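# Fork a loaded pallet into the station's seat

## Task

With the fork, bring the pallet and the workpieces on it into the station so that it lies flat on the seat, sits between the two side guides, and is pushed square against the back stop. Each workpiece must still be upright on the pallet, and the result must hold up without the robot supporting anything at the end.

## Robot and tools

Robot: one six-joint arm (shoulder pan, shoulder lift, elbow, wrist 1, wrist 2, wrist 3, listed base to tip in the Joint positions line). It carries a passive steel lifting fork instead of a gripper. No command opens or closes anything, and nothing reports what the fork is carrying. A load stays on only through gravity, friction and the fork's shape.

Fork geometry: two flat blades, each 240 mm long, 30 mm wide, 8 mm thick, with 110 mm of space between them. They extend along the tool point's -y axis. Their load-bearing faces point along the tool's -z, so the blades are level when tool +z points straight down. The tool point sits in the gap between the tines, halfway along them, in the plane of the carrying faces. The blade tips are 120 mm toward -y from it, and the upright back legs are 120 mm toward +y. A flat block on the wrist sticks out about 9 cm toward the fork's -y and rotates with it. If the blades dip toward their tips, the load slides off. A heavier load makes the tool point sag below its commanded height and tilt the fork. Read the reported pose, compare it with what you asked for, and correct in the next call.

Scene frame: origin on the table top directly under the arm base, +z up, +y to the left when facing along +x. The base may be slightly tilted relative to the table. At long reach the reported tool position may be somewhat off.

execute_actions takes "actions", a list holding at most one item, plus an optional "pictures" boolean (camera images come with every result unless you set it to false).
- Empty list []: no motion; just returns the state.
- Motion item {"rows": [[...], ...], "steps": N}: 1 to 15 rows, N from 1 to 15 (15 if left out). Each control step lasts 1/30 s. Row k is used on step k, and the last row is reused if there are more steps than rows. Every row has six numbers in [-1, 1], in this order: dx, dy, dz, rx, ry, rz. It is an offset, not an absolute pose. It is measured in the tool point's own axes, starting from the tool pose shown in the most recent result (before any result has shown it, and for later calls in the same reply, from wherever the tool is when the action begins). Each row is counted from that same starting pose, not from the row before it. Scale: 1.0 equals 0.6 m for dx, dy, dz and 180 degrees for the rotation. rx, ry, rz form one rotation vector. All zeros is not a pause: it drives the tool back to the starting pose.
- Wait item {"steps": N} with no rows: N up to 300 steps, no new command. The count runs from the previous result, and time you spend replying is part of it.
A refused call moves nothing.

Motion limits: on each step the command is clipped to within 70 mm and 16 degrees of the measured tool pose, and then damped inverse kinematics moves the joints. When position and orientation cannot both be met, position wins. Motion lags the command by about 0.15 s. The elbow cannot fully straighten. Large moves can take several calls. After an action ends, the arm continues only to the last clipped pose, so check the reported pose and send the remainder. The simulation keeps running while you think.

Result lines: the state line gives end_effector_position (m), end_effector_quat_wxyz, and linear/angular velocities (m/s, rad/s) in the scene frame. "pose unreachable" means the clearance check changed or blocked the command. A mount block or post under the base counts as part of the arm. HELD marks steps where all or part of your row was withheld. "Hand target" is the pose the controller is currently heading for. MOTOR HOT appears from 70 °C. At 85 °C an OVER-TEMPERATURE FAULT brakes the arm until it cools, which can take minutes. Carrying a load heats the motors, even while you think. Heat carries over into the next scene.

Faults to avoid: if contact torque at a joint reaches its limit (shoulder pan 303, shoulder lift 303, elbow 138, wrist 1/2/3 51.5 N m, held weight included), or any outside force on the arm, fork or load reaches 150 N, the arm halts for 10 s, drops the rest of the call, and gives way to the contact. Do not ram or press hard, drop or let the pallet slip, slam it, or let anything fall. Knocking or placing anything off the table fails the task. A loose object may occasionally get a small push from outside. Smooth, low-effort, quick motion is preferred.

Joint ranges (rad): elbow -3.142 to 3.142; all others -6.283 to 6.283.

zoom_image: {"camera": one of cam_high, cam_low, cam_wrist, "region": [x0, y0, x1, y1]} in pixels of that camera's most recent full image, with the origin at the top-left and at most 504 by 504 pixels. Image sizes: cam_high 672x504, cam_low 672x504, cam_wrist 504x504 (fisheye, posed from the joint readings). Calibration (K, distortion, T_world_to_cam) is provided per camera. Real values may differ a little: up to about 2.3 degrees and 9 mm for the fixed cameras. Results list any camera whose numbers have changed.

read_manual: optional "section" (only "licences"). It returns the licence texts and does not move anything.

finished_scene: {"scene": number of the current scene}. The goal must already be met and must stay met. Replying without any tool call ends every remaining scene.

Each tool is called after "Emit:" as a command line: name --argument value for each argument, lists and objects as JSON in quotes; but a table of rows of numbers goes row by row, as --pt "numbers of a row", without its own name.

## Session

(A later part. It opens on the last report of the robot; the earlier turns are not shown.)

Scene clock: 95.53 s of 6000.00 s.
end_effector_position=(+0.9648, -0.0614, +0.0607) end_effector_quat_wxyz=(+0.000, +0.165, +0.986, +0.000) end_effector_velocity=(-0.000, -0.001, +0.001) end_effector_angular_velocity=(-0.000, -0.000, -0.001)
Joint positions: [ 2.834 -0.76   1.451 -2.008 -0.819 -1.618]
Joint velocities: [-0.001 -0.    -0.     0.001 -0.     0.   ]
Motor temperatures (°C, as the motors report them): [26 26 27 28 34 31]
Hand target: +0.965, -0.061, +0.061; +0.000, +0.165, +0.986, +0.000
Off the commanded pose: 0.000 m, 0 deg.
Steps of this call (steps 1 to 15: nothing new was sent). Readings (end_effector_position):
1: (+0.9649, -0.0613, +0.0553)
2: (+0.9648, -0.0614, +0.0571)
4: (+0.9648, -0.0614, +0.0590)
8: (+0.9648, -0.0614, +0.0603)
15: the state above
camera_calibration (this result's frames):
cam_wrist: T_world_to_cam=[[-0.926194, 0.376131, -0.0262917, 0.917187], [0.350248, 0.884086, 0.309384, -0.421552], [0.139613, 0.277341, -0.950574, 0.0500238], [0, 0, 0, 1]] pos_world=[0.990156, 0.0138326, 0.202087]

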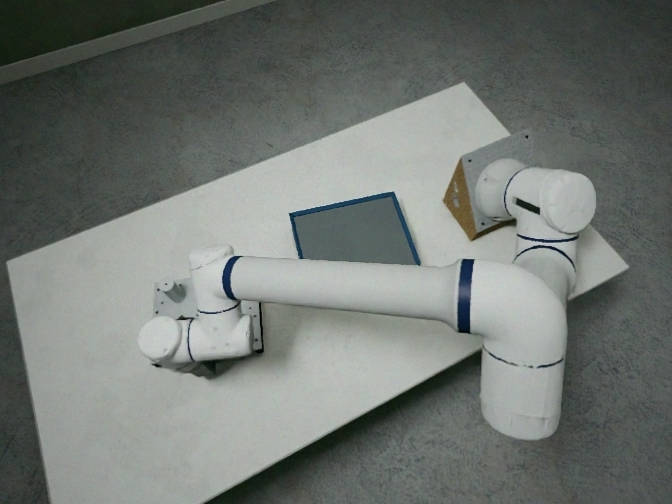

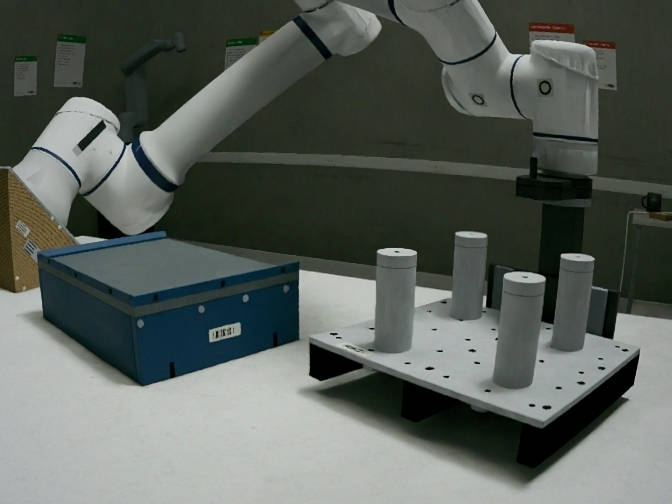

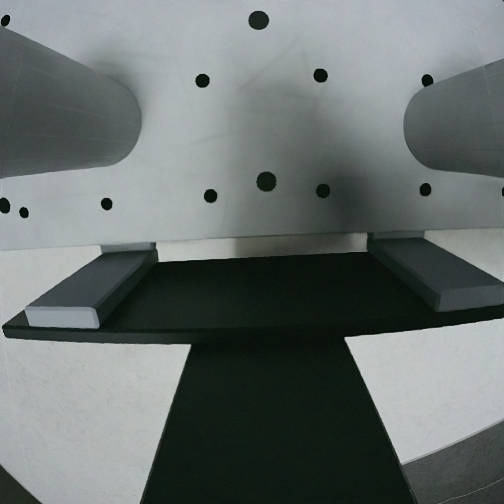

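Emit:
execute_actions --actions '[{"rows":[[0,0,-0.002,0,0,0],[0,0,-0.007,0,0,0],[0,0,-0.016,0,0,0],[0,0,-0.028,0,0,0],[0,0,-0.044,0,0,0],[0,0,-0.063,0,0,0],[0,0,-0.085,0,0,0],[0,0,-0.107,0,0,0],[0,0,-0.129,0,0,0],[0,0,-0.149,0,0,0],[0,0,-0.166,0,0,0],[0,0,-0.18,0,0,0],[0,0,-0.19,0,0,0],[0,0,-0.197,0,0,0],[0,0,-0.2,0,0,0]]}]' --pictures false

Emit:
execute_actions --actions '[{"steps":15}]' --pictures false

Emit:
execute_actions --actions '[{"rows":[[0.001,0,0,0,0,0],[0.003,-0.001,0,0,0,0],[0.006,-0.002,0,0,0,0],[0.01,-0.003,0,0,0,0],[0.015,-0.004,0,0,0,0],[0.021,-0.006,0,0,0,0],[0.028,-0.008,0,0,0,0],[0.036,-0.01,0,0,0,0],[0.045,-0.012,0,0,0,0],[0.055,-0.015,0,0,0,0],[0.066,-0.018,0,0,0,0],[0.078,-0.021,0,0,0,0],[0.09,-0.024,0,0,0,0],[0.102,-0.028,0,0,0,0],[0.114,-0.031,0,0,0,0]]}]' --pictures false

Emit:
execute_actions --actions '[{"rows":[[0.052,-0.014,0,0,0,0],[0.064,-0.017,0,0,0,0],[0.076,-0.021,0,0,0,0],[0.088,-0.024,0,0,0,0],[0.1,-0.027,0,0,0,0],[0.112,-0.03,0,0,0,0],[0.124,-0.033,0,0,0,0],[0.136,-0.037,0,0,0,0],[0.148,-0.04,0,0,0,0],[0.16,-0.043,0,0,0,0],[0.172,-0.046,0,0,0,0],[0.184,-0.05,0,0,0,0],[0.196,-0.053,0,0,0,0],[0.208,-0.056,0,0,0,0],[0.22,-0.059,0,0,0,0]]}]' --pictures false

Emit:
execute_actions --actions '[{"rows":[[0.052,-0.014,0,0,0,0],[0.064,-0.017,0,0,0,0],[0.076,-0.021,0,0,0,0],[0.088,-0.024,0,0,0,0],[0.1,-0.027,0,0,0,0],[0.112,-0.03,0,0,0,0],[0.124,-0.033,0,0,0,0],[0.136,-0.037,0,0,0,0],[0.148,-0.04,0,0,0,0],[0.16,-0.043,0,0,0,0],[0.172,-0.046,0,0,0,0],[0.184,-0.05,0,0,0,0],[0.196,-0.053,0,0,0,0],[0.208,-0.056,0,0,0,0],[0.22,-0.059,0,0,0,0]]}]' --pictures false

Emit:
execute_actions --actions '[{"rows":[[0.052,-0.014,0,0,0,0],[0.064,-0.017,0,0,0,0],[0.076,-0.021,0,0,0,0],[0.088,-0.024,0,0,0,0],[0.099,-0.027,0,0,0,0],[0.109,-0.029,0,0,0,0],[0.118,-0.032,0,0,0,0],[0.126,-0.034,0,0,0,0],[0.133,-0.036,0,0,0,0],[0.139,-0.038,0,0,0,0],[0.144,-0.039,0,0,0,0],[0.148,-0.04,0,0,0,0],[0.151,-0.041,0,0,0,0],[0.153,-0.041,0,0,0,0],[0.154,-0.042,0,0,0,0]]}]' --pictures false

Emit:
execute_actions --actions '[{"steps":15}]'

Scene clock: 124.83 s of 6000.00 s.
end_effector_position=(+0.9650, -0.0613, +0.1619) end_effector_quat_wxyz=(+0.002, +0.165, +0.986, -0.000) end_effector_velocity=(-0.002, +0.002, +0.198) end_effector_angular_velocity=(+0.007, +0.011, +0.001)
Joint positions: [ 2.766 -0.823  1.403 -1.841 -0.838 -1.704]
Joint velocities: [-0.131 -0.102 -0.133  0.364 -0.039 -0.181]
Motor temperatures (°C, as the motors report them): [26 26 27 28 34 31]
Hand target: +0.965, -0.061, +0.180; +0.001, +0.165, +0.986, +0.000
Off the commanded pose: 0.019 m, 0 deg.
Steps of this call (steps 1 to 90: nothing new was sent; then 25.80 s passed at rest; steps 91 to 105: all 15 steps of this action). Readings (end_effector_position):
91: (+0.9648, -0.0614, +0.0607)
92: (+0.9647, -0.0614, +0.0610)
94: (+0.9645, -0.0614, +0.0643)
98: (+0.9648, -0.0614, +0.0904)
105: the state above

Scene clock: 125.33 s of 6000.00 s.
end_effector_position=(+0.9645, -0.0612, +0.1802) end_effector_quat_wxyz=(+0.001, +0.165, +0.986, +0.000) end_effector_velocity=(+0.000, -0.001, +0.002) end_effector_angular_velocity=(-0.000, -0.001, -0.000)
Joint positions: [ 2.754 -0.833  1.391 -1.807 -0.842 -1.721]
Joint velocities: [-0.002 -0.    -0.001  0.001 -0.    -0.   ]
Motor temperatures (°C, as the motors report them): [26 26 27 28 34 31]
Hand target: +0.965, -0.061, +0.180; +0.001, +0.165, +0.986, +0.000
Off the commanded pose: 0.001 m, 0 deg.
Steps of this call (steps 1 to 15: nothing new was sent). Readings (end_effector_position):
1: (+0.9649, -0.0613, +0.1678)
2: (+0.9648, -0.0613, +0.1718)
4: (+0.9645, -0.0613, +0.1760)
8: (+0.9645, -0.0612, +0.1792)
15: the state above

Scene clock: 125.83 s of 6000.00 s.
end_effector_position=(+0.9169, -0.0582, +0.1796) end_effector_quat_wxyz=(-0.000, +0.166, +0.986, +0.000) end_effector_velocity=(-0.202, +0.012, -0.003) end_effector_angular_velocity=(+0.003, +0.006, -0.002)
Joint positions: [ 2.739 -0.899  1.507 -1.842 -0.847 -1.74 ]
Joint velocities: [-0.066 -0.277  0.48  -0.14  -0.022 -0.086]
Motor temperatures (°C, as the motors report them): [26 26 27 28 34 31]
Hand target: +0.894, -0.057, +0.179; -0.001, +0.166, +0.986, +0.001
Off the commanded pose: 0.023 m, 0 deg.
Steps of this call (steps 1 to 15: all 15 steps of this action). Readings (end_effector_position):
1: (+0.9645, -0.0612, +0.1802)
2: (+0.9645, -0.0611, +0.1803)
4: (+0.9630, -0.0610, +0.1804)
8: (+0.9541, -0.0607, +0.1801)
15: the state above

Scene clock: 126.33 s of 6000.00 s.
end_effector_position=(+0.8054, -0.0507, +0.1786) end_effector_quat_wxyz=(-0.001, +0.166, +0.986, +0.001) end_effector_velocity=(-0.220, +0.017, -0.002) end_effector_angular_velocity=(+0.002, -0.000, -0.001)
Joint positions: [ 2.699 -1.049  1.755 -1.905 -0.861 -1.791]
Joint velocities: [-0.089 -0.294  0.464 -0.099 -0.031 -0.108]
Motor temperatures (°C, as the motors report them): [26 26 27 28 34 31]
Hand target: +0.782, -0.049, +0.178; -0.001, +0.166, +0.986, +0.001
Off the commanded pose: 0.025 m, 0 deg.
Steps of this call (steps 1 to 15: all 15 steps of this action). Readings (end_effector_position):
1: (+0.9099, -0.0578, +0.1795)
2: (+0.9025, -0.0573, +0.1793)
4: (+0.8873, -0.0563, +0.1789)
8: (+0.8575, -0.0542, +0.1788)
15: the state above

Scene clock: 126.83 s of 6000.00 s.
end_effector_position=(+0.6940, -0.0431, +0.1776) end_effector_quat_wxyz=(-0.002, +0.167, +0.986, +0.001) end_effector_velocity=(-0.219, +0.017, -0.000) end_effector_angular_velocity=(+0.001, -0.002, -0.000)
Joint positions: [ 2.647 -1.196  1.977 -1.937 -0.881 -1.854]
Joint velocities: [-0.118 -0.298  0.417 -0.032 -0.046 -0.139]
Motor temperatures (°C, as the motors report them): [26 26 27 28 34 31]
Hand target: +0.670, -0.041, +0.177; -0.002, +0.167, +0.986, +0.001
Off the commanded pose: 0.025 m, 0 deg.
Steps of this call (steps 1 to 15: all 15 steps of this action). Readings (end_effector_position):
1: (+0.7980, -0.0501, +0.1785)
2: (+0.7906, -0.0496, +0.1784)
4: (+0.7757, -0.0488, +0.1780)
8: (+0.7461, -0.0467, +0.1778)
15: the state above

Scene clock: 127.33 s of 6000.00 s.
end_effector_position=(+0.6053, -0.0369, +0.1774) end_effector_quat_wxyz=(-0.002, +0.167, +0.986, +0.001) end_effector_velocity=(-0.070, +0.007, +0.003) end_effector_angular_velocity=(+0.000, -0.003, +0.002)
Joint positions: [ 2.593 -1.319  2.14  -1.937 -0.904 -1.917]
Joint velocities: [-0.05  -0.107  0.123  0.016 -0.02  -0.058]
Motor temperatures (°C, as the motors report them): [26 26 27 28 34 31]
Hand target: +0.599, -0.037, +0.178; -0.002, +0.167, +0.986, +0.001
Off the commanded pose: 0.007 m, 0 deg.
Steps of this call (steps 1 to 15: all 15 steps of this action). Readings (end_effector_position):
1: (+0.6866, -0.0426, +0.1776)
2: (+0.6793, -0.0421, +0.1774)
4: (+0.6644, -0.0412, +0.1769)
8: (+0.6363, -0.0393, +0.1767)
15: the state above

Scene clock: 127.83 s of 6000.00 s.
end_effector_position=(+0.5986, -0.0366, +0.1777) end_effector_quat_wxyz=(-0.002, +0.167, +0.986, +0.001) end_effector_velocity=(-0.000, +0.000, -0.000) end_effector_angular_velocity=(+0.001, +0.001, +0.000)
Joint positions: [ 2.588 -1.328  2.151 -1.935 -0.906 -1.923]
Joint velocities: [ 0.    -0.    -0.     0.002 -0.    -0.001]
Motor temperatures (°C, as the motors report them): [26 26 27 28 34 31]
Hand target: +0.599, -0.037, +0.178; -0.002, +0.167, +0.986, +0.001
Off the commanded pose: 0.000 m, 0 deg.
Steps of this call (steps 1 to 15: nothing new was sent). Readings (end_effector_position):
1: (+0.6032, -0.0367, +0.1775)
2: (+0.6017, -0.0367, +0.1776)
4: (+0.6001, -0.0366, +0.1777)
8: (+0.5989, -0.0366, +0.1777)
15: the state above
camera_calibration (this result's frames):
cam_wrist: T_world_to_cam=[[-0.925116, 0.379046, -0.0220184, 0.57049], [0.354178, 0.882411, 0.309691, -0.353946], [0.136816, 0.278702, -0.950582, 0.207237], [0, 0, 0, 1]] pos_world=[0.624776, 0.0383263, 0.319171]

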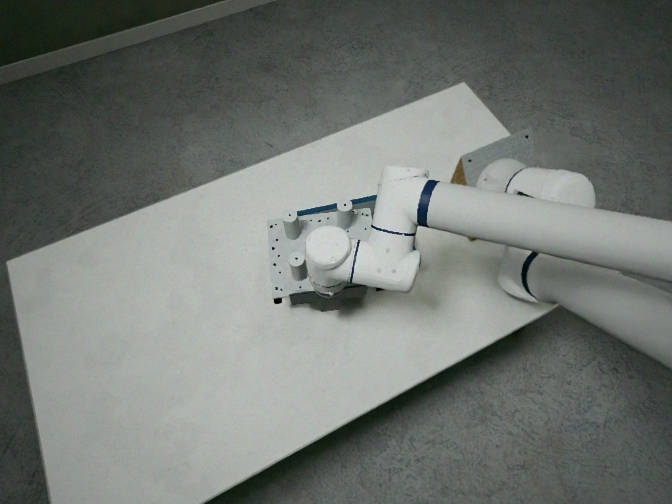

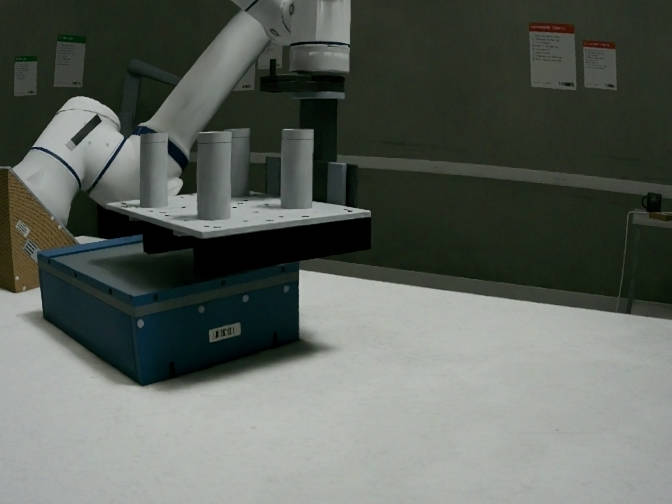

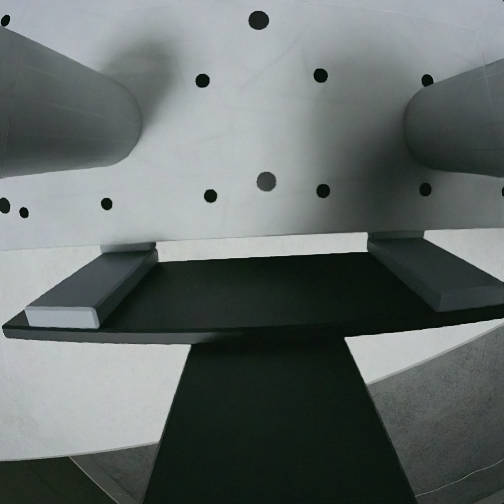

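Emit:
execute_actions --actions '[{"rows":[[0.002,0,0,0,0,0],[0.006,-0.002,0,0,0,-0.002],[0.012,-0.003,0,0,0,-0.003],[0.021,-0.006,0,0,0,-0.006],[0.032,-0.009,0,0,0,-0.009],[0.045,-0.012,0,0,0,-0.012],[0.059,-0.016,0,0,0,-0.016],[0.074,-0.02,0,0,-0.001,-0.02],[0.089,-0.024,0,0,-0.001,-0.024],[0.103,-0.028,0,0,-0.001,-0.028],[0.116,-0.031,0,0,-0.001,-0.031],[0.127,-0.034,0,0,-0.001,-0.034],[0.136,-0.037,0,0,-0.001,-0.037],[0.143,-0.039,0,0,-0.001,-0.039],[0.148,-0.04,0.02,0.0006,-0.0013,-0.04]]}]' --pictures false

Emit:
execute_actions --actions '[{"steps":20}]'

Emit:
zoom_image --camera "cam_low" --region '[20, 160, 340, 340]'

Emit:
zoom_image --camera "cam_high" --region '[270, 160, 470, 320]'

Scene clock: 137.23 s of 6000.00 s.
end_effector_position=(+0.5251, -0.0316, +0.1757) end_effector_quat_wxyz=(-0.001, +0.118, +0.993, -0.000) end_effector_velocity=(-0.172, +0.011, -0.028) end_effector_angular_velocity=(-0.009, -0.010, +0.246)
Joint positions: [ 2.522 -1.465  2.303 -1.91  -0.938 -2.093]
Joint velocities: [-0.157 -0.323  0.373  0.034 -0.075 -0.407]
Motor temperatures (°C, as the motors report them): [26 26 27 28 34 31]
Hand target: +0.508, -0.030, +0.165; -0.001, +0.105, +0.994, -0.000
Off the commanded pose: 0.021 m, 2 deg.
Steps of this call (steps 1 to 90: nothing new was sent; then 5.90 s passed at rest; steps 91 to 105: all 15 steps of this action). Readings (end_effector_position):
91: (+0.5986, -0.0365, +0.1777)
92: (+0.5983, -0.0365, +0.1777)
94: (+0.5955, -0.0363, +0.1778)
98: (+0.5768, -0.0351, +0.1771)
105: the state above

Scene clock: 137.90 s of 6000.00 s.
end_effector_position=(+0.5077, -0.0301, +0.1650) end_effector_quat_wxyz=(-0.001, +0.105, +0.994, -0.000) end_effector_velocity=(+0.000, +0.000, -0.000) end_effector_angular_velocity=(-0.000, +0.001, +0.001)
Joint positions: [ 2.515 -1.49   2.347 -1.925 -0.941 -2.125]
Joint velocities: [ 0.001 -0.    -0.001  0.001 -0.    -0.   ]
Motor temperatures (°C, as the motors report them): [26 26 27 28 34 31]
Hand target: +0.508, -0.030, +0.165; -0.001, +0.105, +0.994, -0.000
Off the commanded pose: 0.001 m, 0 deg.
Steps of this call (steps 1 to 20: nothing new was sent). Readings (end_effector_position):
1: (+0.5201, -0.0312, +0.1734)
2: (+0.5157, -0.0307, +0.1702)
4: (+0.5112, -0.0303, +0.1672)
8: (+0.5085, -0.0301, +0.1655)
20: the state above
camera_calibration (this result's frames):
cam_wrist: T_world_to_cam=[[-0.964697, 0.262201, -0.0247085, 0.500681], [0.242191, 0.920089, 0.307864, -0.26526], [0.103456, 0.291012, -0.951109, 0.223186], [0, 0, 0, 1]] pos_world=[0.524159, 0.0478336, 0.306309]

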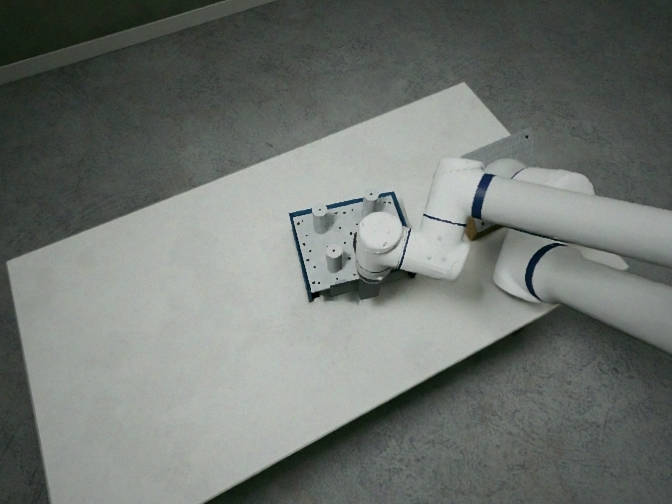

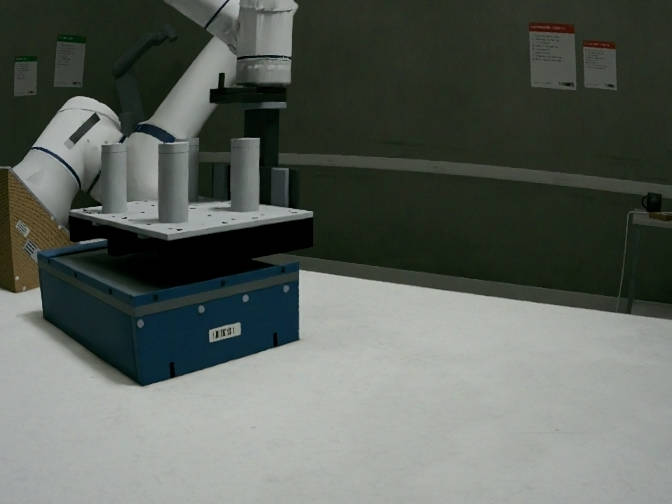

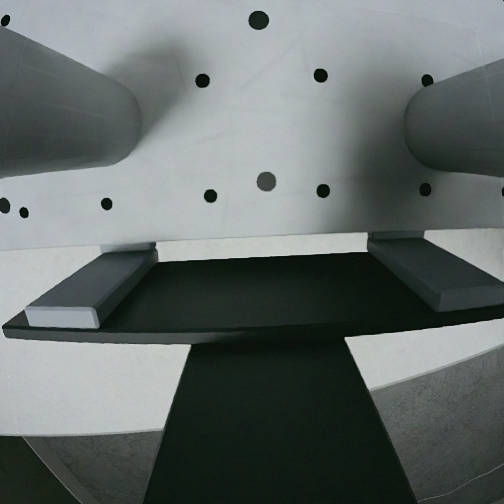

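Region (20, 160, 340, 340) of cam_low's 672x504 image, scaled by 1.575, with more detail than that image has; it fills the top 284 rows of this view, and the rest is white.

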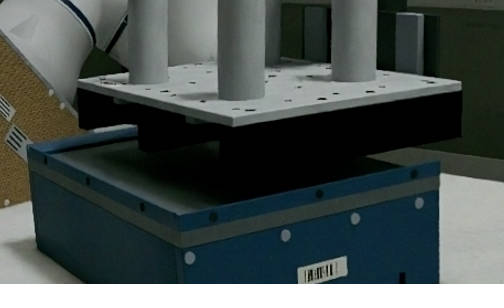

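Region (270, 160, 470, 320) of cam_high's 672x504 image, scaled by 2.520, with more detail than that image has; it fills the top 403 rows of this view, and the rest is white.

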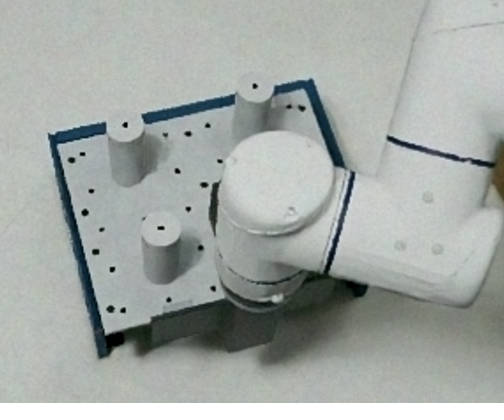

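Emit:
execute_actions --actions '[{"rows":[[0.003,0,0.002,0,0,0],[0.006,0,0.004,0,0,0],[0.01,0,0.007,0,0,0],[0.014,0,0.01,0,0,0],[0.018,0,0.012,0,0,0],[0.022,0,0.014,0,0,0],[0.026,0,0.017,0,0,0],[0.03,0,0.02,0,0,0]]}]' --pictures false

Emit:
execute_actions --actions '[{"steps":10}]'

Emit:
zoom_image --camera "cam_low" --region '[20, 160, 340, 340]'

Emit:
zoom_image --camera "cam_high" --region '[270, 160, 470, 320]'

Scene clock: 153.60 s of 6000.00 s.
end_effector_position=(+0.4906, -0.0264, +0.1534) end_effector_quat_wxyz=(-0.001, +0.105, +0.994, -0.000) end_effector_velocity=(-0.007, +0.002, -0.005) end_effector_angular_velocity=(+0.001, +0.001, -0.002)
Joint positions: [ 2.514 -1.511  2.386 -1.942 -0.941 -2.126]
Joint velocities: [-0.    -0.007  0.015 -0.006  0.     0.001]
Motor temperatures (°C, as the motors report them): [26 26 27 28 34 31]
Hand target: +0.490, -0.026, +0.153; -0.001, +0.105, +0.994, -0.000
Off the commanded pose: 0.001 m, 0 deg.
Steps of this call (steps 1 to 90: nothing new was sent; then 12.20 s passed at rest; steps 91 to 105: all 15 steps of this action). Readings (end_effector_position):
91: (+0.5077, -0.0300, +0.1650)
92: (+0.5073, -0.0300, +0.1647)
94: (+0.5050, -0.0295, +0.1631)
98: (+0.4972, -0.0278, +0.1579)
105: the state above

Scene clock: 153.93 s of 6000.00 s.
end_effector_position=(+0.4901, -0.0263, +0.1530) end_effector_quat_wxyz=(-0.001, +0.105, +0.994, -0.000) end_effector_velocity=(-0.001, -0.000, -0.001) end_effector_angular_velocity=(+0.001, +0.000, -0.002)
Joint positions: [ 2.514 -1.511  2.387 -1.943 -0.941 -2.126]
Joint velocities: [-0.001 -0.     0.002  0.     0.     0.   ]
Motor temperatures (°C, as the motors report them): [26 26 27 28 34 31]
Hand target: +0.490, -0.026, +0.153; -0.001, +0.105, +0.994, -0.000
Off the commanded pose: 0.000 m, 0 deg.
Steps of this call (steps 1 to 10: nothing new was sent). Readings (end_effector_position):
1: (+0.4905, -0.0264, +0.1532)
2: (+0.4904, -0.0264, +0.1532)
4: (+0.4903, -0.0263, +0.1531)
8: (+0.4902, -0.0263, +0.1530)
10: the state above
camera_calibration (this result's frames):
cam_wrist: T_world_to_cam=[[-0.964697, 0.262201, -0.0247076, 0.482426], [0.24219, 0.920083, 0.307881, -0.260771], [0.10346, 0.291028, -0.951104, 0.212512], [0, 0, 0, 1]] pos_world=[0.506564, 0.0515916, 0.294327]

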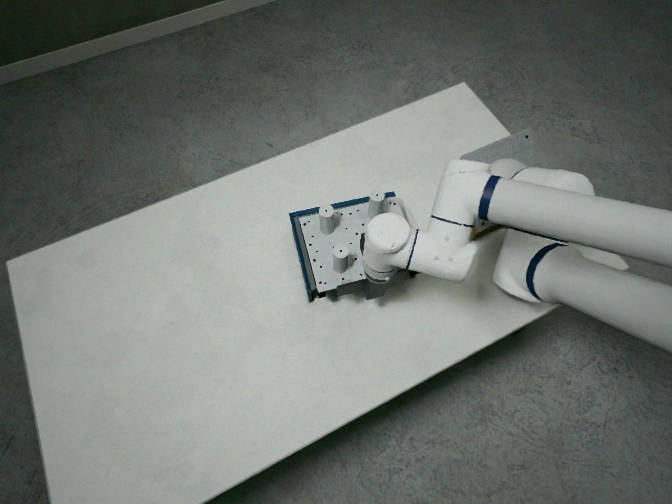

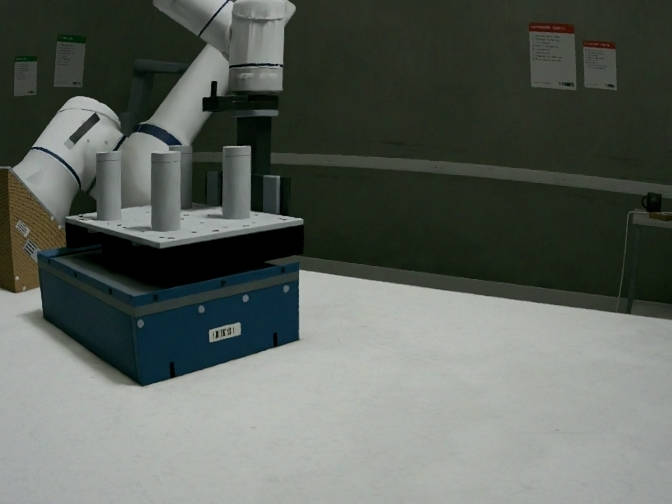

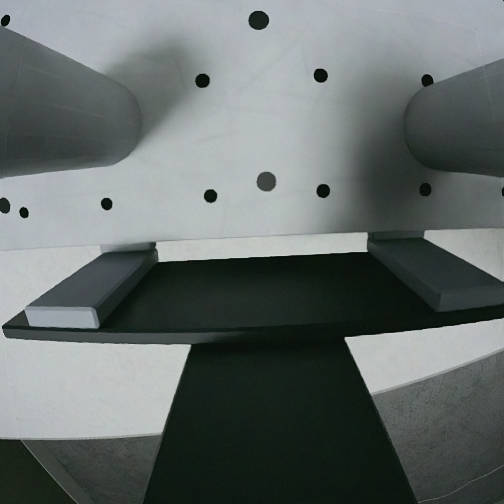

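Region (20, 160, 340, 340) of cam_low's 672x504 image, scaled by 1.575, with more detail than that image has; it fills the top 284 rows of this view, and the rest is white.

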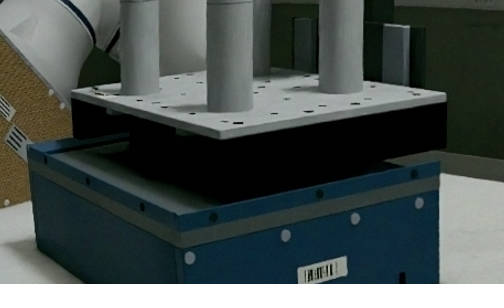

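Region (270, 160, 470, 320) of cam_high's 672x504 image, scaled by 2.520, with more detail than that image has; it fills the top 403 rows of this view, and the rest is white.

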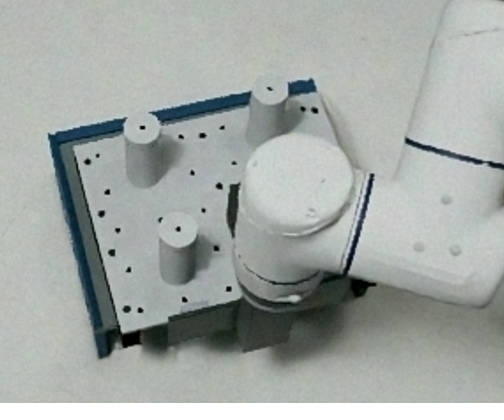

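Emit:
execute_actions --actions '[{"rows":[[-0.002,0,0,0,0,0],[-0.005,0,0.002,0,0,0],[-0.005,0,0.004,0,0,0],[-0.005,0,0.006,0,0,0],[-0.005,0,0.008,0,0,0],[-0.005,0,0.01,0,0,0],[-0.005,0,0.012,0,0,0],[-0.005,0,0.014,0,0,0],[-0.005,0,0.016,0,0,0],[-0.005,0,0.018,0,0,0],[-0.005,0,0.02,0,0,0],[-0.005,0,0.022,0,0,0]]}]' --pictures false

Emit:
execute_actions --actions '[{"steps":12}]'

Emit:
zoom_image --camera "cam_low" --region '[20, 160, 340, 340]'

Emit:
zoom_image --camera "cam_high" --region '[270, 160, 470, 320]'

Scene clock: 167.37 s of 6000.00 s.
end_effector_position=(+0.4929, -0.0269, +0.1410) end_effector_quat_wxyz=(-0.001, +0.105, +0.994, -0.000) end_effector_velocity=(+0.002, -0.000, -0.013) end_effector_angular_velocity=(-0.002, -0.002, +0.002)
Joint positions: [ 2.53  -1.492  2.393 -1.979 -0.934 -2.108]
Joint velocities: [ 0.017  0.017  0.01  -0.042  0.008  0.019]
Motor temperatures (°C, as the motors report them): [26 26 27 28 34 31]
Hand target: +0.493, -0.027, +0.140; -0.001, +0.105, +0.994, -0.000
Off the commanded pose: 0.001 m, 0 deg.
Steps of this call (steps 1 to 90: nothing new was sent; then 9.93 s passed at rest; steps 91 to 105: all 15 steps of this action). Readings (end_effector_position):
91: (+0.4901, -0.0263, +0.1530)
92: (+0.4902, -0.0264, +0.1530)
94: (+0.4917, -0.0267, +0.1522)
98: (+0.4929, -0.0269, +0.1485)
105: the state above

Scene clock: 167.77 s of 6000.00 s.
end_effector_position=(+0.4930, -0.0270, +0.1398) end_effector_quat_wxyz=(-0.001, +0.105, +0.994, -0.000) end_effector_velocity=(+0.001, +0.000, -0.000) end_effector_angular_velocity=(-0.001, +0.001, +0.001)
Joint positions: [ 2.532 -1.491  2.394 -1.983 -0.933 -2.107]
Joint velocities: [ 0.002  0.    -0.    -0.001 -0.     0.001]
Motor temperatures (°C, as the motors report them): [26 26 27 28 34 31]
Hand target: +0.493, -0.027, +0.140; -0.001, +0.105, +0.994, -0.000
Off the commanded pose: 0.000 m, 0 deg.
Steps of this call (steps 1 to 12: nothing new was sent). Readings (end_effector_position):
1: (+0.4930, -0.0269, +0.1407)
2: (+0.4931, -0.0269, +0.1405)
4: (+0.4930, -0.0269, +0.1401)
8: (+0.4930, -0.0270, +0.1399)
12: the state above
camera_calibration (this result's frames):
cam_wrist: T_world_to_cam=[[-0.964696, 0.262207, -0.0246795, 0.485069], [0.242207, 0.920089, 0.307851, -0.256819], [0.103428, 0.291005, -0.951115, 0.1999], [0, 0, 0, 1]] pos_world=[0.509472, 0.0509361, 0.281161]

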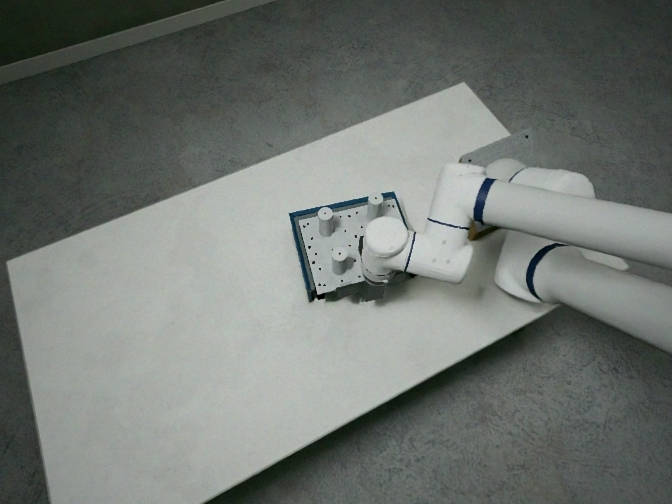

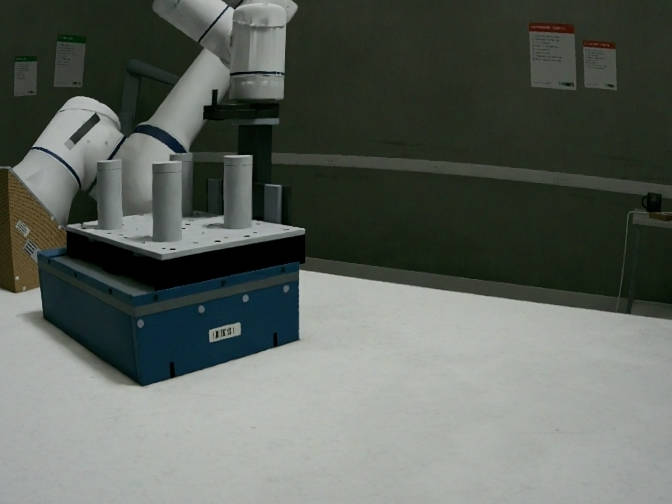

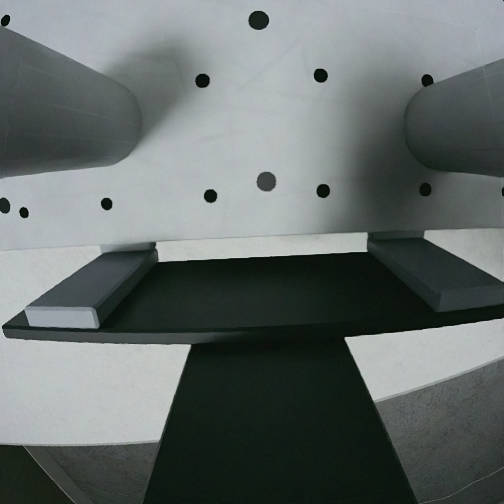

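Region (20, 160, 340, 340) of cam_low's 672x504 image, scaled by 1.575, with more detail than that image has; it fills the top 284 rows of this view, and the rest is white.

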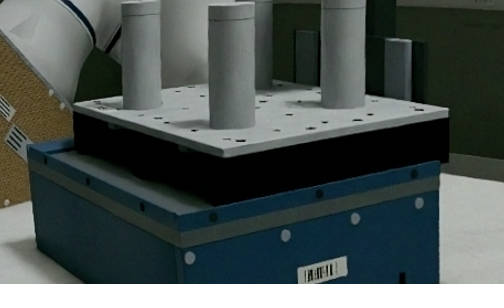

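Region (270, 160, 470, 320) of cam_high's 672x504 image, scaled by 2.520, with more detail than that image has; it fills the top 403 rows of this view, and the rest is white.

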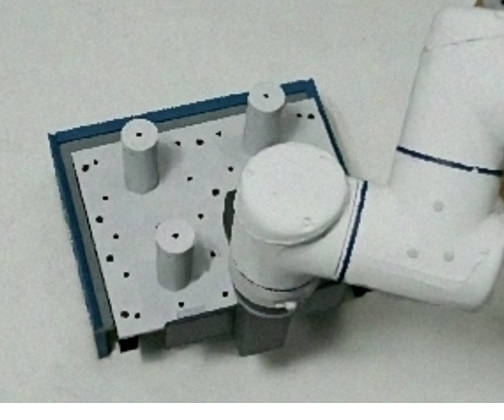

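Emit:
execute_actions --actions '[{"rows":[[0.001,0,0.002,0,0,0],[0.002,0,0.004,0,0,0],[0.003,0,0.006,0,0,0],[0.003,0,0.008,0,0,0],[0.003,0,0.01,0,0,0],[0.003,0,0.012,0,0,0],[0.003,0,0.014,0,0,0],[0.003,0,0.016,0,0,0],[0.003,0,0.018,0,0,0],[0.003,0,0.02,0,0,0],[0.003,0,0.022,0,0,0],[0.003,0,0.024,0,0,0],[0.003,0,0.026,0,0,0],[0.003,0,0.028,0,0,0],[0.003,0,0.03,0,0,0]]}]' --pictures false

Emit:
execute_actions --actions '[{"steps":15}]'

Emit:
zoom_image --camera "cam_low" --region '[20, 160, 340, 340]'

Emit:
zoom_image --camera "cam_high" --region '[270, 160, 470, 320]'

Scene clock: 176.37 s of 6000.00 s.
end_effector_position=(+0.4912, -0.0266, +0.1258) end_effector_quat_wxyz=(-0.001, +0.105, +0.994, -0.000) end_effector_velocity=(-0.002, -0.000, -0.036) end_effector_angular_velocity=(+0.002, +0.001, -0.003)
Joint positions: [ 2.547 -1.477  2.41  -2.021 -0.926 -2.09 ]
Joint velocities: [ 0.041  0.044  0.032 -0.1    0.02   0.047]
Motor temperatures (°C, as the motors report them): [26 26 27 28 34 31]
Hand target: +0.491, -0.027, +0.122; -0.001, +0.105, +0.994, -0.000
Off the commanded pose: 0.004 m, 0 deg.
Steps of this call (steps 1 to 90: nothing new was sent; then 5.10 s passed at rest; steps 91 to 105: all 15 steps of this action). Readings (end_effector_position):
91: (+0.4930, -0.0269, +0.1398)
92: (+0.4929, -0.0269, +0.1396)
94: (+0.4923, -0.0268, +0.1381)
98: (+0.4916, -0.0267, +0.1342)
105: the state above

Scene clock: 176.87 s of 6000.00 s.
end_effector_position=(+0.4912, -0.0266, +0.1219) end_effector_quat_wxyz=(-0.001, +0.105, +0.994, -0.000) end_effector_velocity=(-0.000, +0.000, -0.001) end_effector_angular_velocity=(+0.000, +0.001, +0.000)
Joint positions: [ 2.552 -1.472  2.413 -2.032 -0.924 -2.085]
Joint velocities: [ 0.001  0.     0.001 -0.     0.     0.   ]
Motor temperatures (°C, as the motors report them): [26 26 27 28 34 31]
Hand target: +0.491, -0.027, +0.122; -0.001, +0.105, +0.994, -0.000
Off the commanded pose: 0.000 m, 0 deg.
Steps of this call (steps 1 to 15: nothing new was sent). Readings (end_effector_position):
1: (+0.4912, -0.0266, +0.1246)
2: (+0.4911, -0.0266, +0.1237)
4: (+0.4912, -0.0266, +0.1228)
8: (+0.4912, -0.0266, +0.1221)
15: the state above
camera_calibration (this result's frames):
cam_wrist: T_world_to_cam=[[-0.964707, 0.262177, -0.0245572, 0.482723], [0.242207, 0.920068, 0.307914, -0.251216], [0.103322, 0.291099, -0.951097, 0.183005], [0, 0, 0, 1]] pos_world=[0.507624, 0.0513046, 0.263263]

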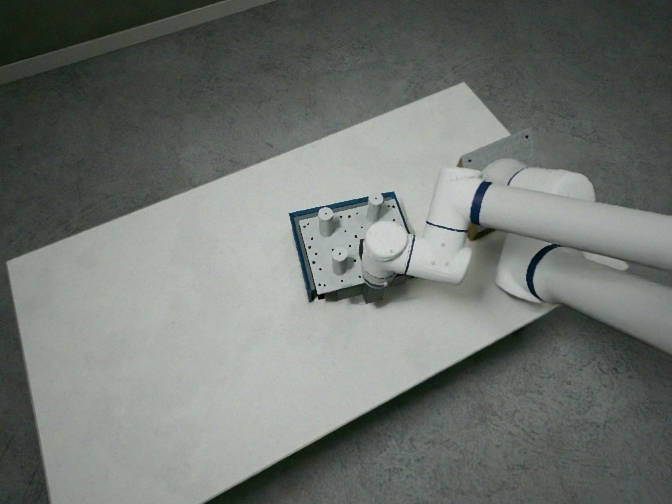

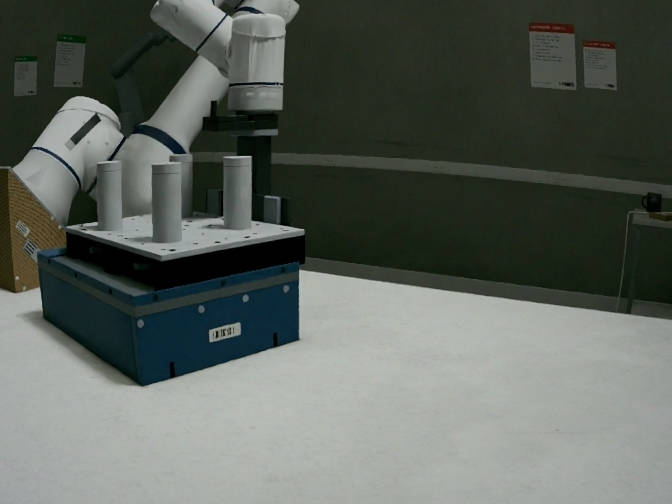

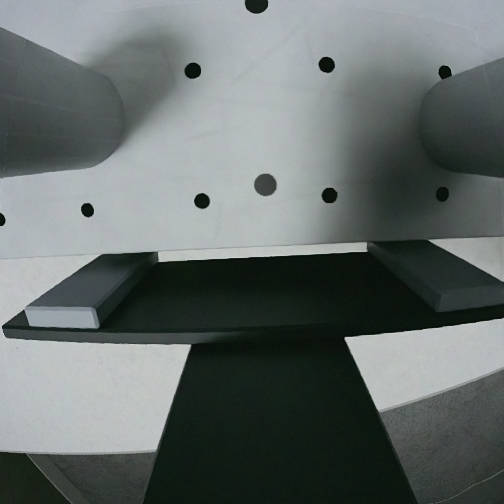

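Region (20, 160, 340, 340) of cam_low's 672x504 image, scaled by 1.575, with more detail than that image has; it fills the top 284 rows of this view, and the rest is white.

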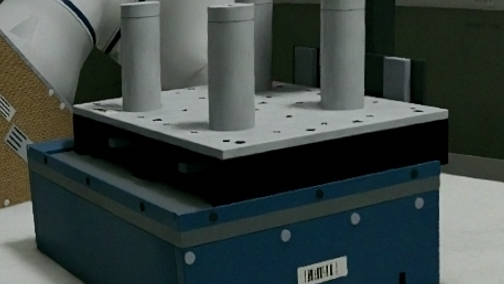

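Region (270, 160, 470, 320) of cam_high's 672x504 image, scaled by 2.520, with more detail than that image has; it fills the top 403 rows of this view, and the rest is white.

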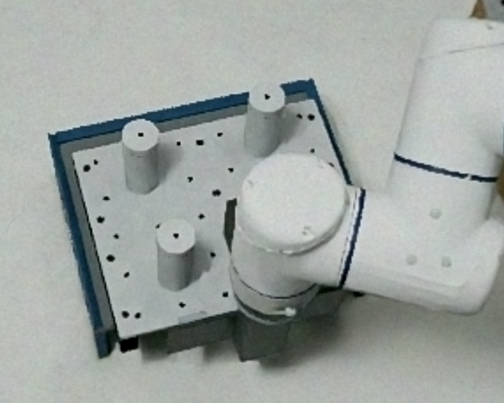

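Emit:
execute_actions --actions '[{"rows":[[0,-0.004,-0.003,0,0,0],[0,-0.008,-0.007,0,0,0],[0,-0.012,-0.007,0,0,0],[0,-0.016,-0.007,0,0,0],[0,-0.02,-0.007,0,0,0],[0,-0.024,-0.007,0,0,0],[0,-0.028,-0.007,0,0,0],[0,-0.032,-0.007,0,0,0],[0,-0.036,-0.007,0,0,0],[0,-0.04,-0.007,0,0,0],[0,-0.044,-0.007,0,0,0],[0,-0.048,-0.007,0,0,0],[0,-0.052,-0.007,0,0,0],[0,-0.056,-0.007,0,0,0],[0,-0.06,-0.007,0,0,0]]}]' --pictures false

Emit:
execute_actions --actions '[{"steps":15}]'

Emit:
zoom_image --camera "cam_low" --region '[20, 160, 340, 340]'

Scene clock: 188.40 s of 6000.00 s.
end_effector_position=(+0.4852, -0.0539, +0.1262) end_effector_quat_wxyz=(-0.001, +0.105, +0.994, -0.000) end_effector_velocity=(-0.014, -0.069, +0.001) end_effector_angular_velocity=(-0.000, -0.001, +0.000)
Joint positions: [ 2.508 -1.444  2.419 -2.039 -0.944 -2.133]
Joint velocities: [-0.097  0.089  0.02  -0.048 -0.046 -0.104]
Motor temperatures (°C, as the motors report them): [26 26 27 28 34 31]
Hand target: +0.484, -0.061, +0.126; -0.001, +0.105, +0.994, -0.000
Off the commanded pose: 0.008 m, 0 deg.
Steps of this call (steps 1 to 90: nothing new was sent; then 8.03 s passed at rest; steps 91 to 105: all 15 steps of this action). Readings (end_effector_position):
91: (+0.4912, -0.0266, +0.1219)
92: (+0.4911, -0.0271, +0.1223)
94: (+0.4903, -0.0299, +0.1241)
98: (+0.4887, -0.0378, +0.1258)
105: the state above

Scene clock: 188.90 s of 6000.00 s.
end_effector_position=(+0.4835, -0.0613, +0.1262) end_effector_quat_wxyz=(-0.001, +0.105, +0.994, -0.000) end_effector_velocity=(+0.000, -0.000, +0.000) end_effector_angular_velocity=(+0.000, +0.000, +0.000)
Joint positions: [ 2.497 -1.434  2.421 -2.044 -0.949 -2.144]
Joint velocities: [-0.001  0.    -0.001  0.001 -0.    -0.001]
Motor temperatures (°C, as the motors report them): [26 26 27 28 34 31]
Hand target: +0.484, -0.061, +0.126; -0.001, +0.105, +0.994, -0.000
Off the commanded pose: 0.000 m, 0 deg.
Steps of this call (steps 1 to 15: nothing new was sent). Readings (end_effector_position):
1: (+0.4847, -0.0562, +0.1262)
2: (+0.4843, -0.0579, +0.1262)
4: (+0.4839, -0.0598, +0.1262)
8: (+0.4836, -0.0610, +0.1262)
15: the state above
camera_calibration (this result's frames):
cam_wrist: T_world_to_cam=[[-0.964708, 0.262175, -0.0245446, 0.484587], [0.242189, 0.920013, 0.308092, -0.218703], [0.103355, 0.291274, -0.95104, 0.197971], [0, 0, 0, 1]] pos_world=[0.499991, 0.0164996, 0.267553]

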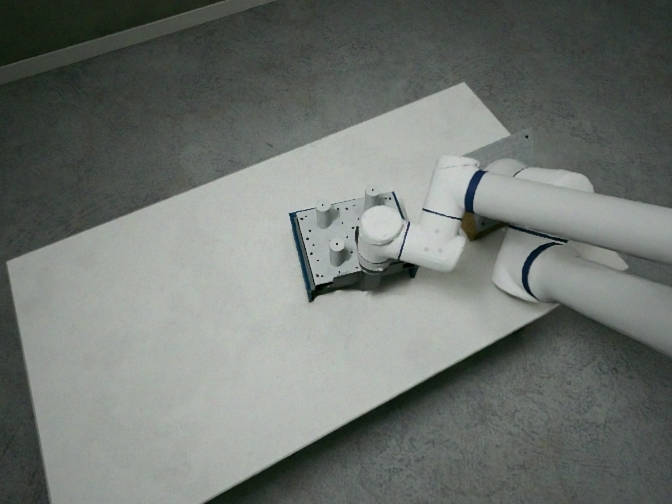

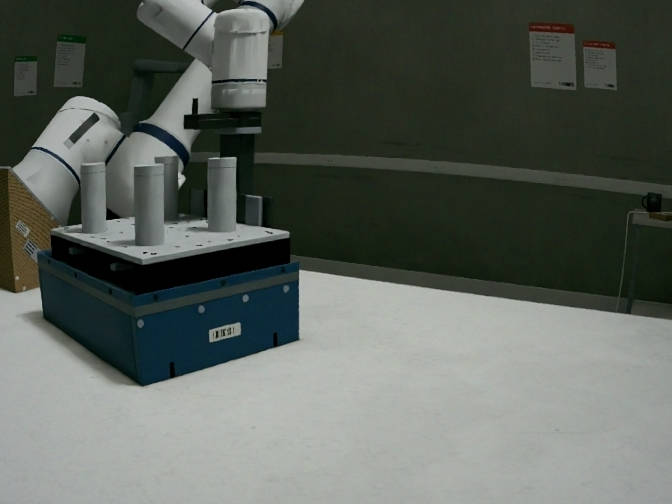

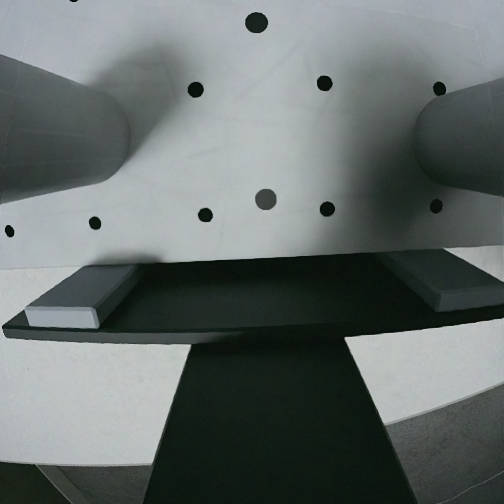

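Region (20, 160, 340, 340) of cam_low's 672x504 image, scaled by 1.575, with more detail than that image has; it fills the top 284 rows of this view, and the rest is white.

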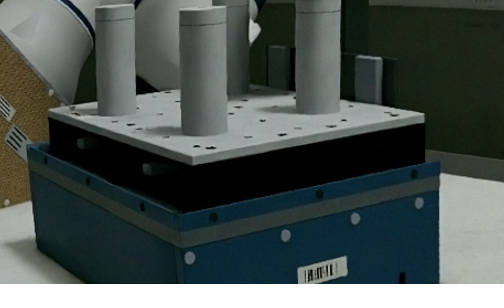

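Emit:
execute_actions --actions '[{"rows":[[0,-0.001,0,0,0,0],[0,-0.002,0,0,0,0],[0,-0.003,0,0,0,0],[0,-0.004,0,0,0,0]]}]' --pictures false

Emit:
execute_actions --actions '[{"rows":[[0,-0.001,0,0,0,0],[0,-0.002,0,0,0,0],[0,-0.003,0,0,0,0],[0,-0.004,0,0,0,0]]}]' --pictures false

Emit:
execute_actions --actions '[{"rows":[[0,-0.001,0,0,0,0],[0,-0.002,0,0,0,0],[0,-0.003,0,0,0,0],[0,-0.004,0,0,0,0]]}]' --pictures false

Scene clock: 197.57 s of 6000.00 s.
end_effector_position=(+0.4831, -0.0637, +0.1262) end_effector_quat_wxyz=(-0.001, +0.105, +0.994, -0.000) end_effector_velocity=(-0.000, -0.000, -0.000) end_effector_angular_velocity=(-0.000, +0.000, +0.000)
Joint positions: [ 2.494 -1.431  2.422 -2.046 -0.951 -2.148]
Joint velocities: [ 0.     0.     0.    -0.001 -0.     0.   ]
Motor temperatures (°C, as the motors report them): [26 26 27 28 34 31]
Hand target: +0.483, -0.064, +0.126; -0.001, +0.105, +0.994, -0.000
Off the commanded pose: 0.000 m, 0 deg.
Steps of this call (steps 1 to 90: nothing new was sent; then 5.17 s passed at rest; steps 91 to 105: all 15 steps of this action). Readings (end_effector_position):
91: (+0.4835, -0.0614, +0.1262)
92: (+0.4835, -0.0615, +0.1262)
94: (+0.4834, -0.0622, +0.1262)
98: (+0.4831, -0.0634, +0.1262)
105: the state above

Scene clock: 198.07 s of 6000.00 s.
end_effector_position=(+0.4826, -0.0660, +0.1262) end_effector_quat_wxyz=(-0.001, +0.105, +0.994, -0.000) end_effector_velocity=(+0.000, -0.000, +0.001) end_effector_angular_velocity=(-0.000, -0.001, -0.000)
Joint positions: [ 2.491 -1.428  2.423 -2.048 -0.953 -2.151]
Joint velocities: [-0.001  0.    -0.001  0.     0.    -0.   ]
Motor temperatures (°C, as the motors report them): [26 26 27 28 34 31]
Hand target: +0.483, -0.066, +0.126; -0.001, +0.105, +0.994, -0.000
Off the commanded pose: 0.000 m, 0 deg.
Steps of this call (steps 1 to 15: all 15 steps of this action). Readings (end_effector_position):
1: (+0.4830, -0.0637, +0.1262)
2: (+0.4830, -0.0638, +0.1262)
4: (+0.4829, -0.0645, +0.1262)
8: (+0.4826, -0.0657, +0.1262)
15: the state above

Scene clock: 198.57 s of 6000.00 s.
end_effector_position=(+0.4821, -0.0683, +0.1262) end_effector_quat_wxyz=(-0.001, +0.105, +0.994, -0.000) end_effector_velocity=(-0.001, -0.001, +0.000) end_effector_angular_velocity=(+0.001, -0.000, -0.002)
Joint positions: [ 2.488 -1.425  2.423 -2.049 -0.954 -2.155]
Joint velocities: [-0.002  0.     0.001  0.    -0.     0.   ]
Motor temperatures (°C, as the motors report them): [26 26 27 28 34 31]
Hand target: +0.482, -0.068, +0.126; -0.001, +0.105, +0.994, -0.000
Off the commanded pose: 0.000 m, 0 deg.
Steps of this call (steps 1 to 15: all 15 steps of this action). Readings (end_effector_position):
1: (+0.4826, -0.0660, +0.1262)
2: (+0.4825, -0.0662, +0.1262)
4: (+0.4824, -0.0669, +0.1262)
8: (+0.4821, -0.0680, +0.1262)
15: the state above


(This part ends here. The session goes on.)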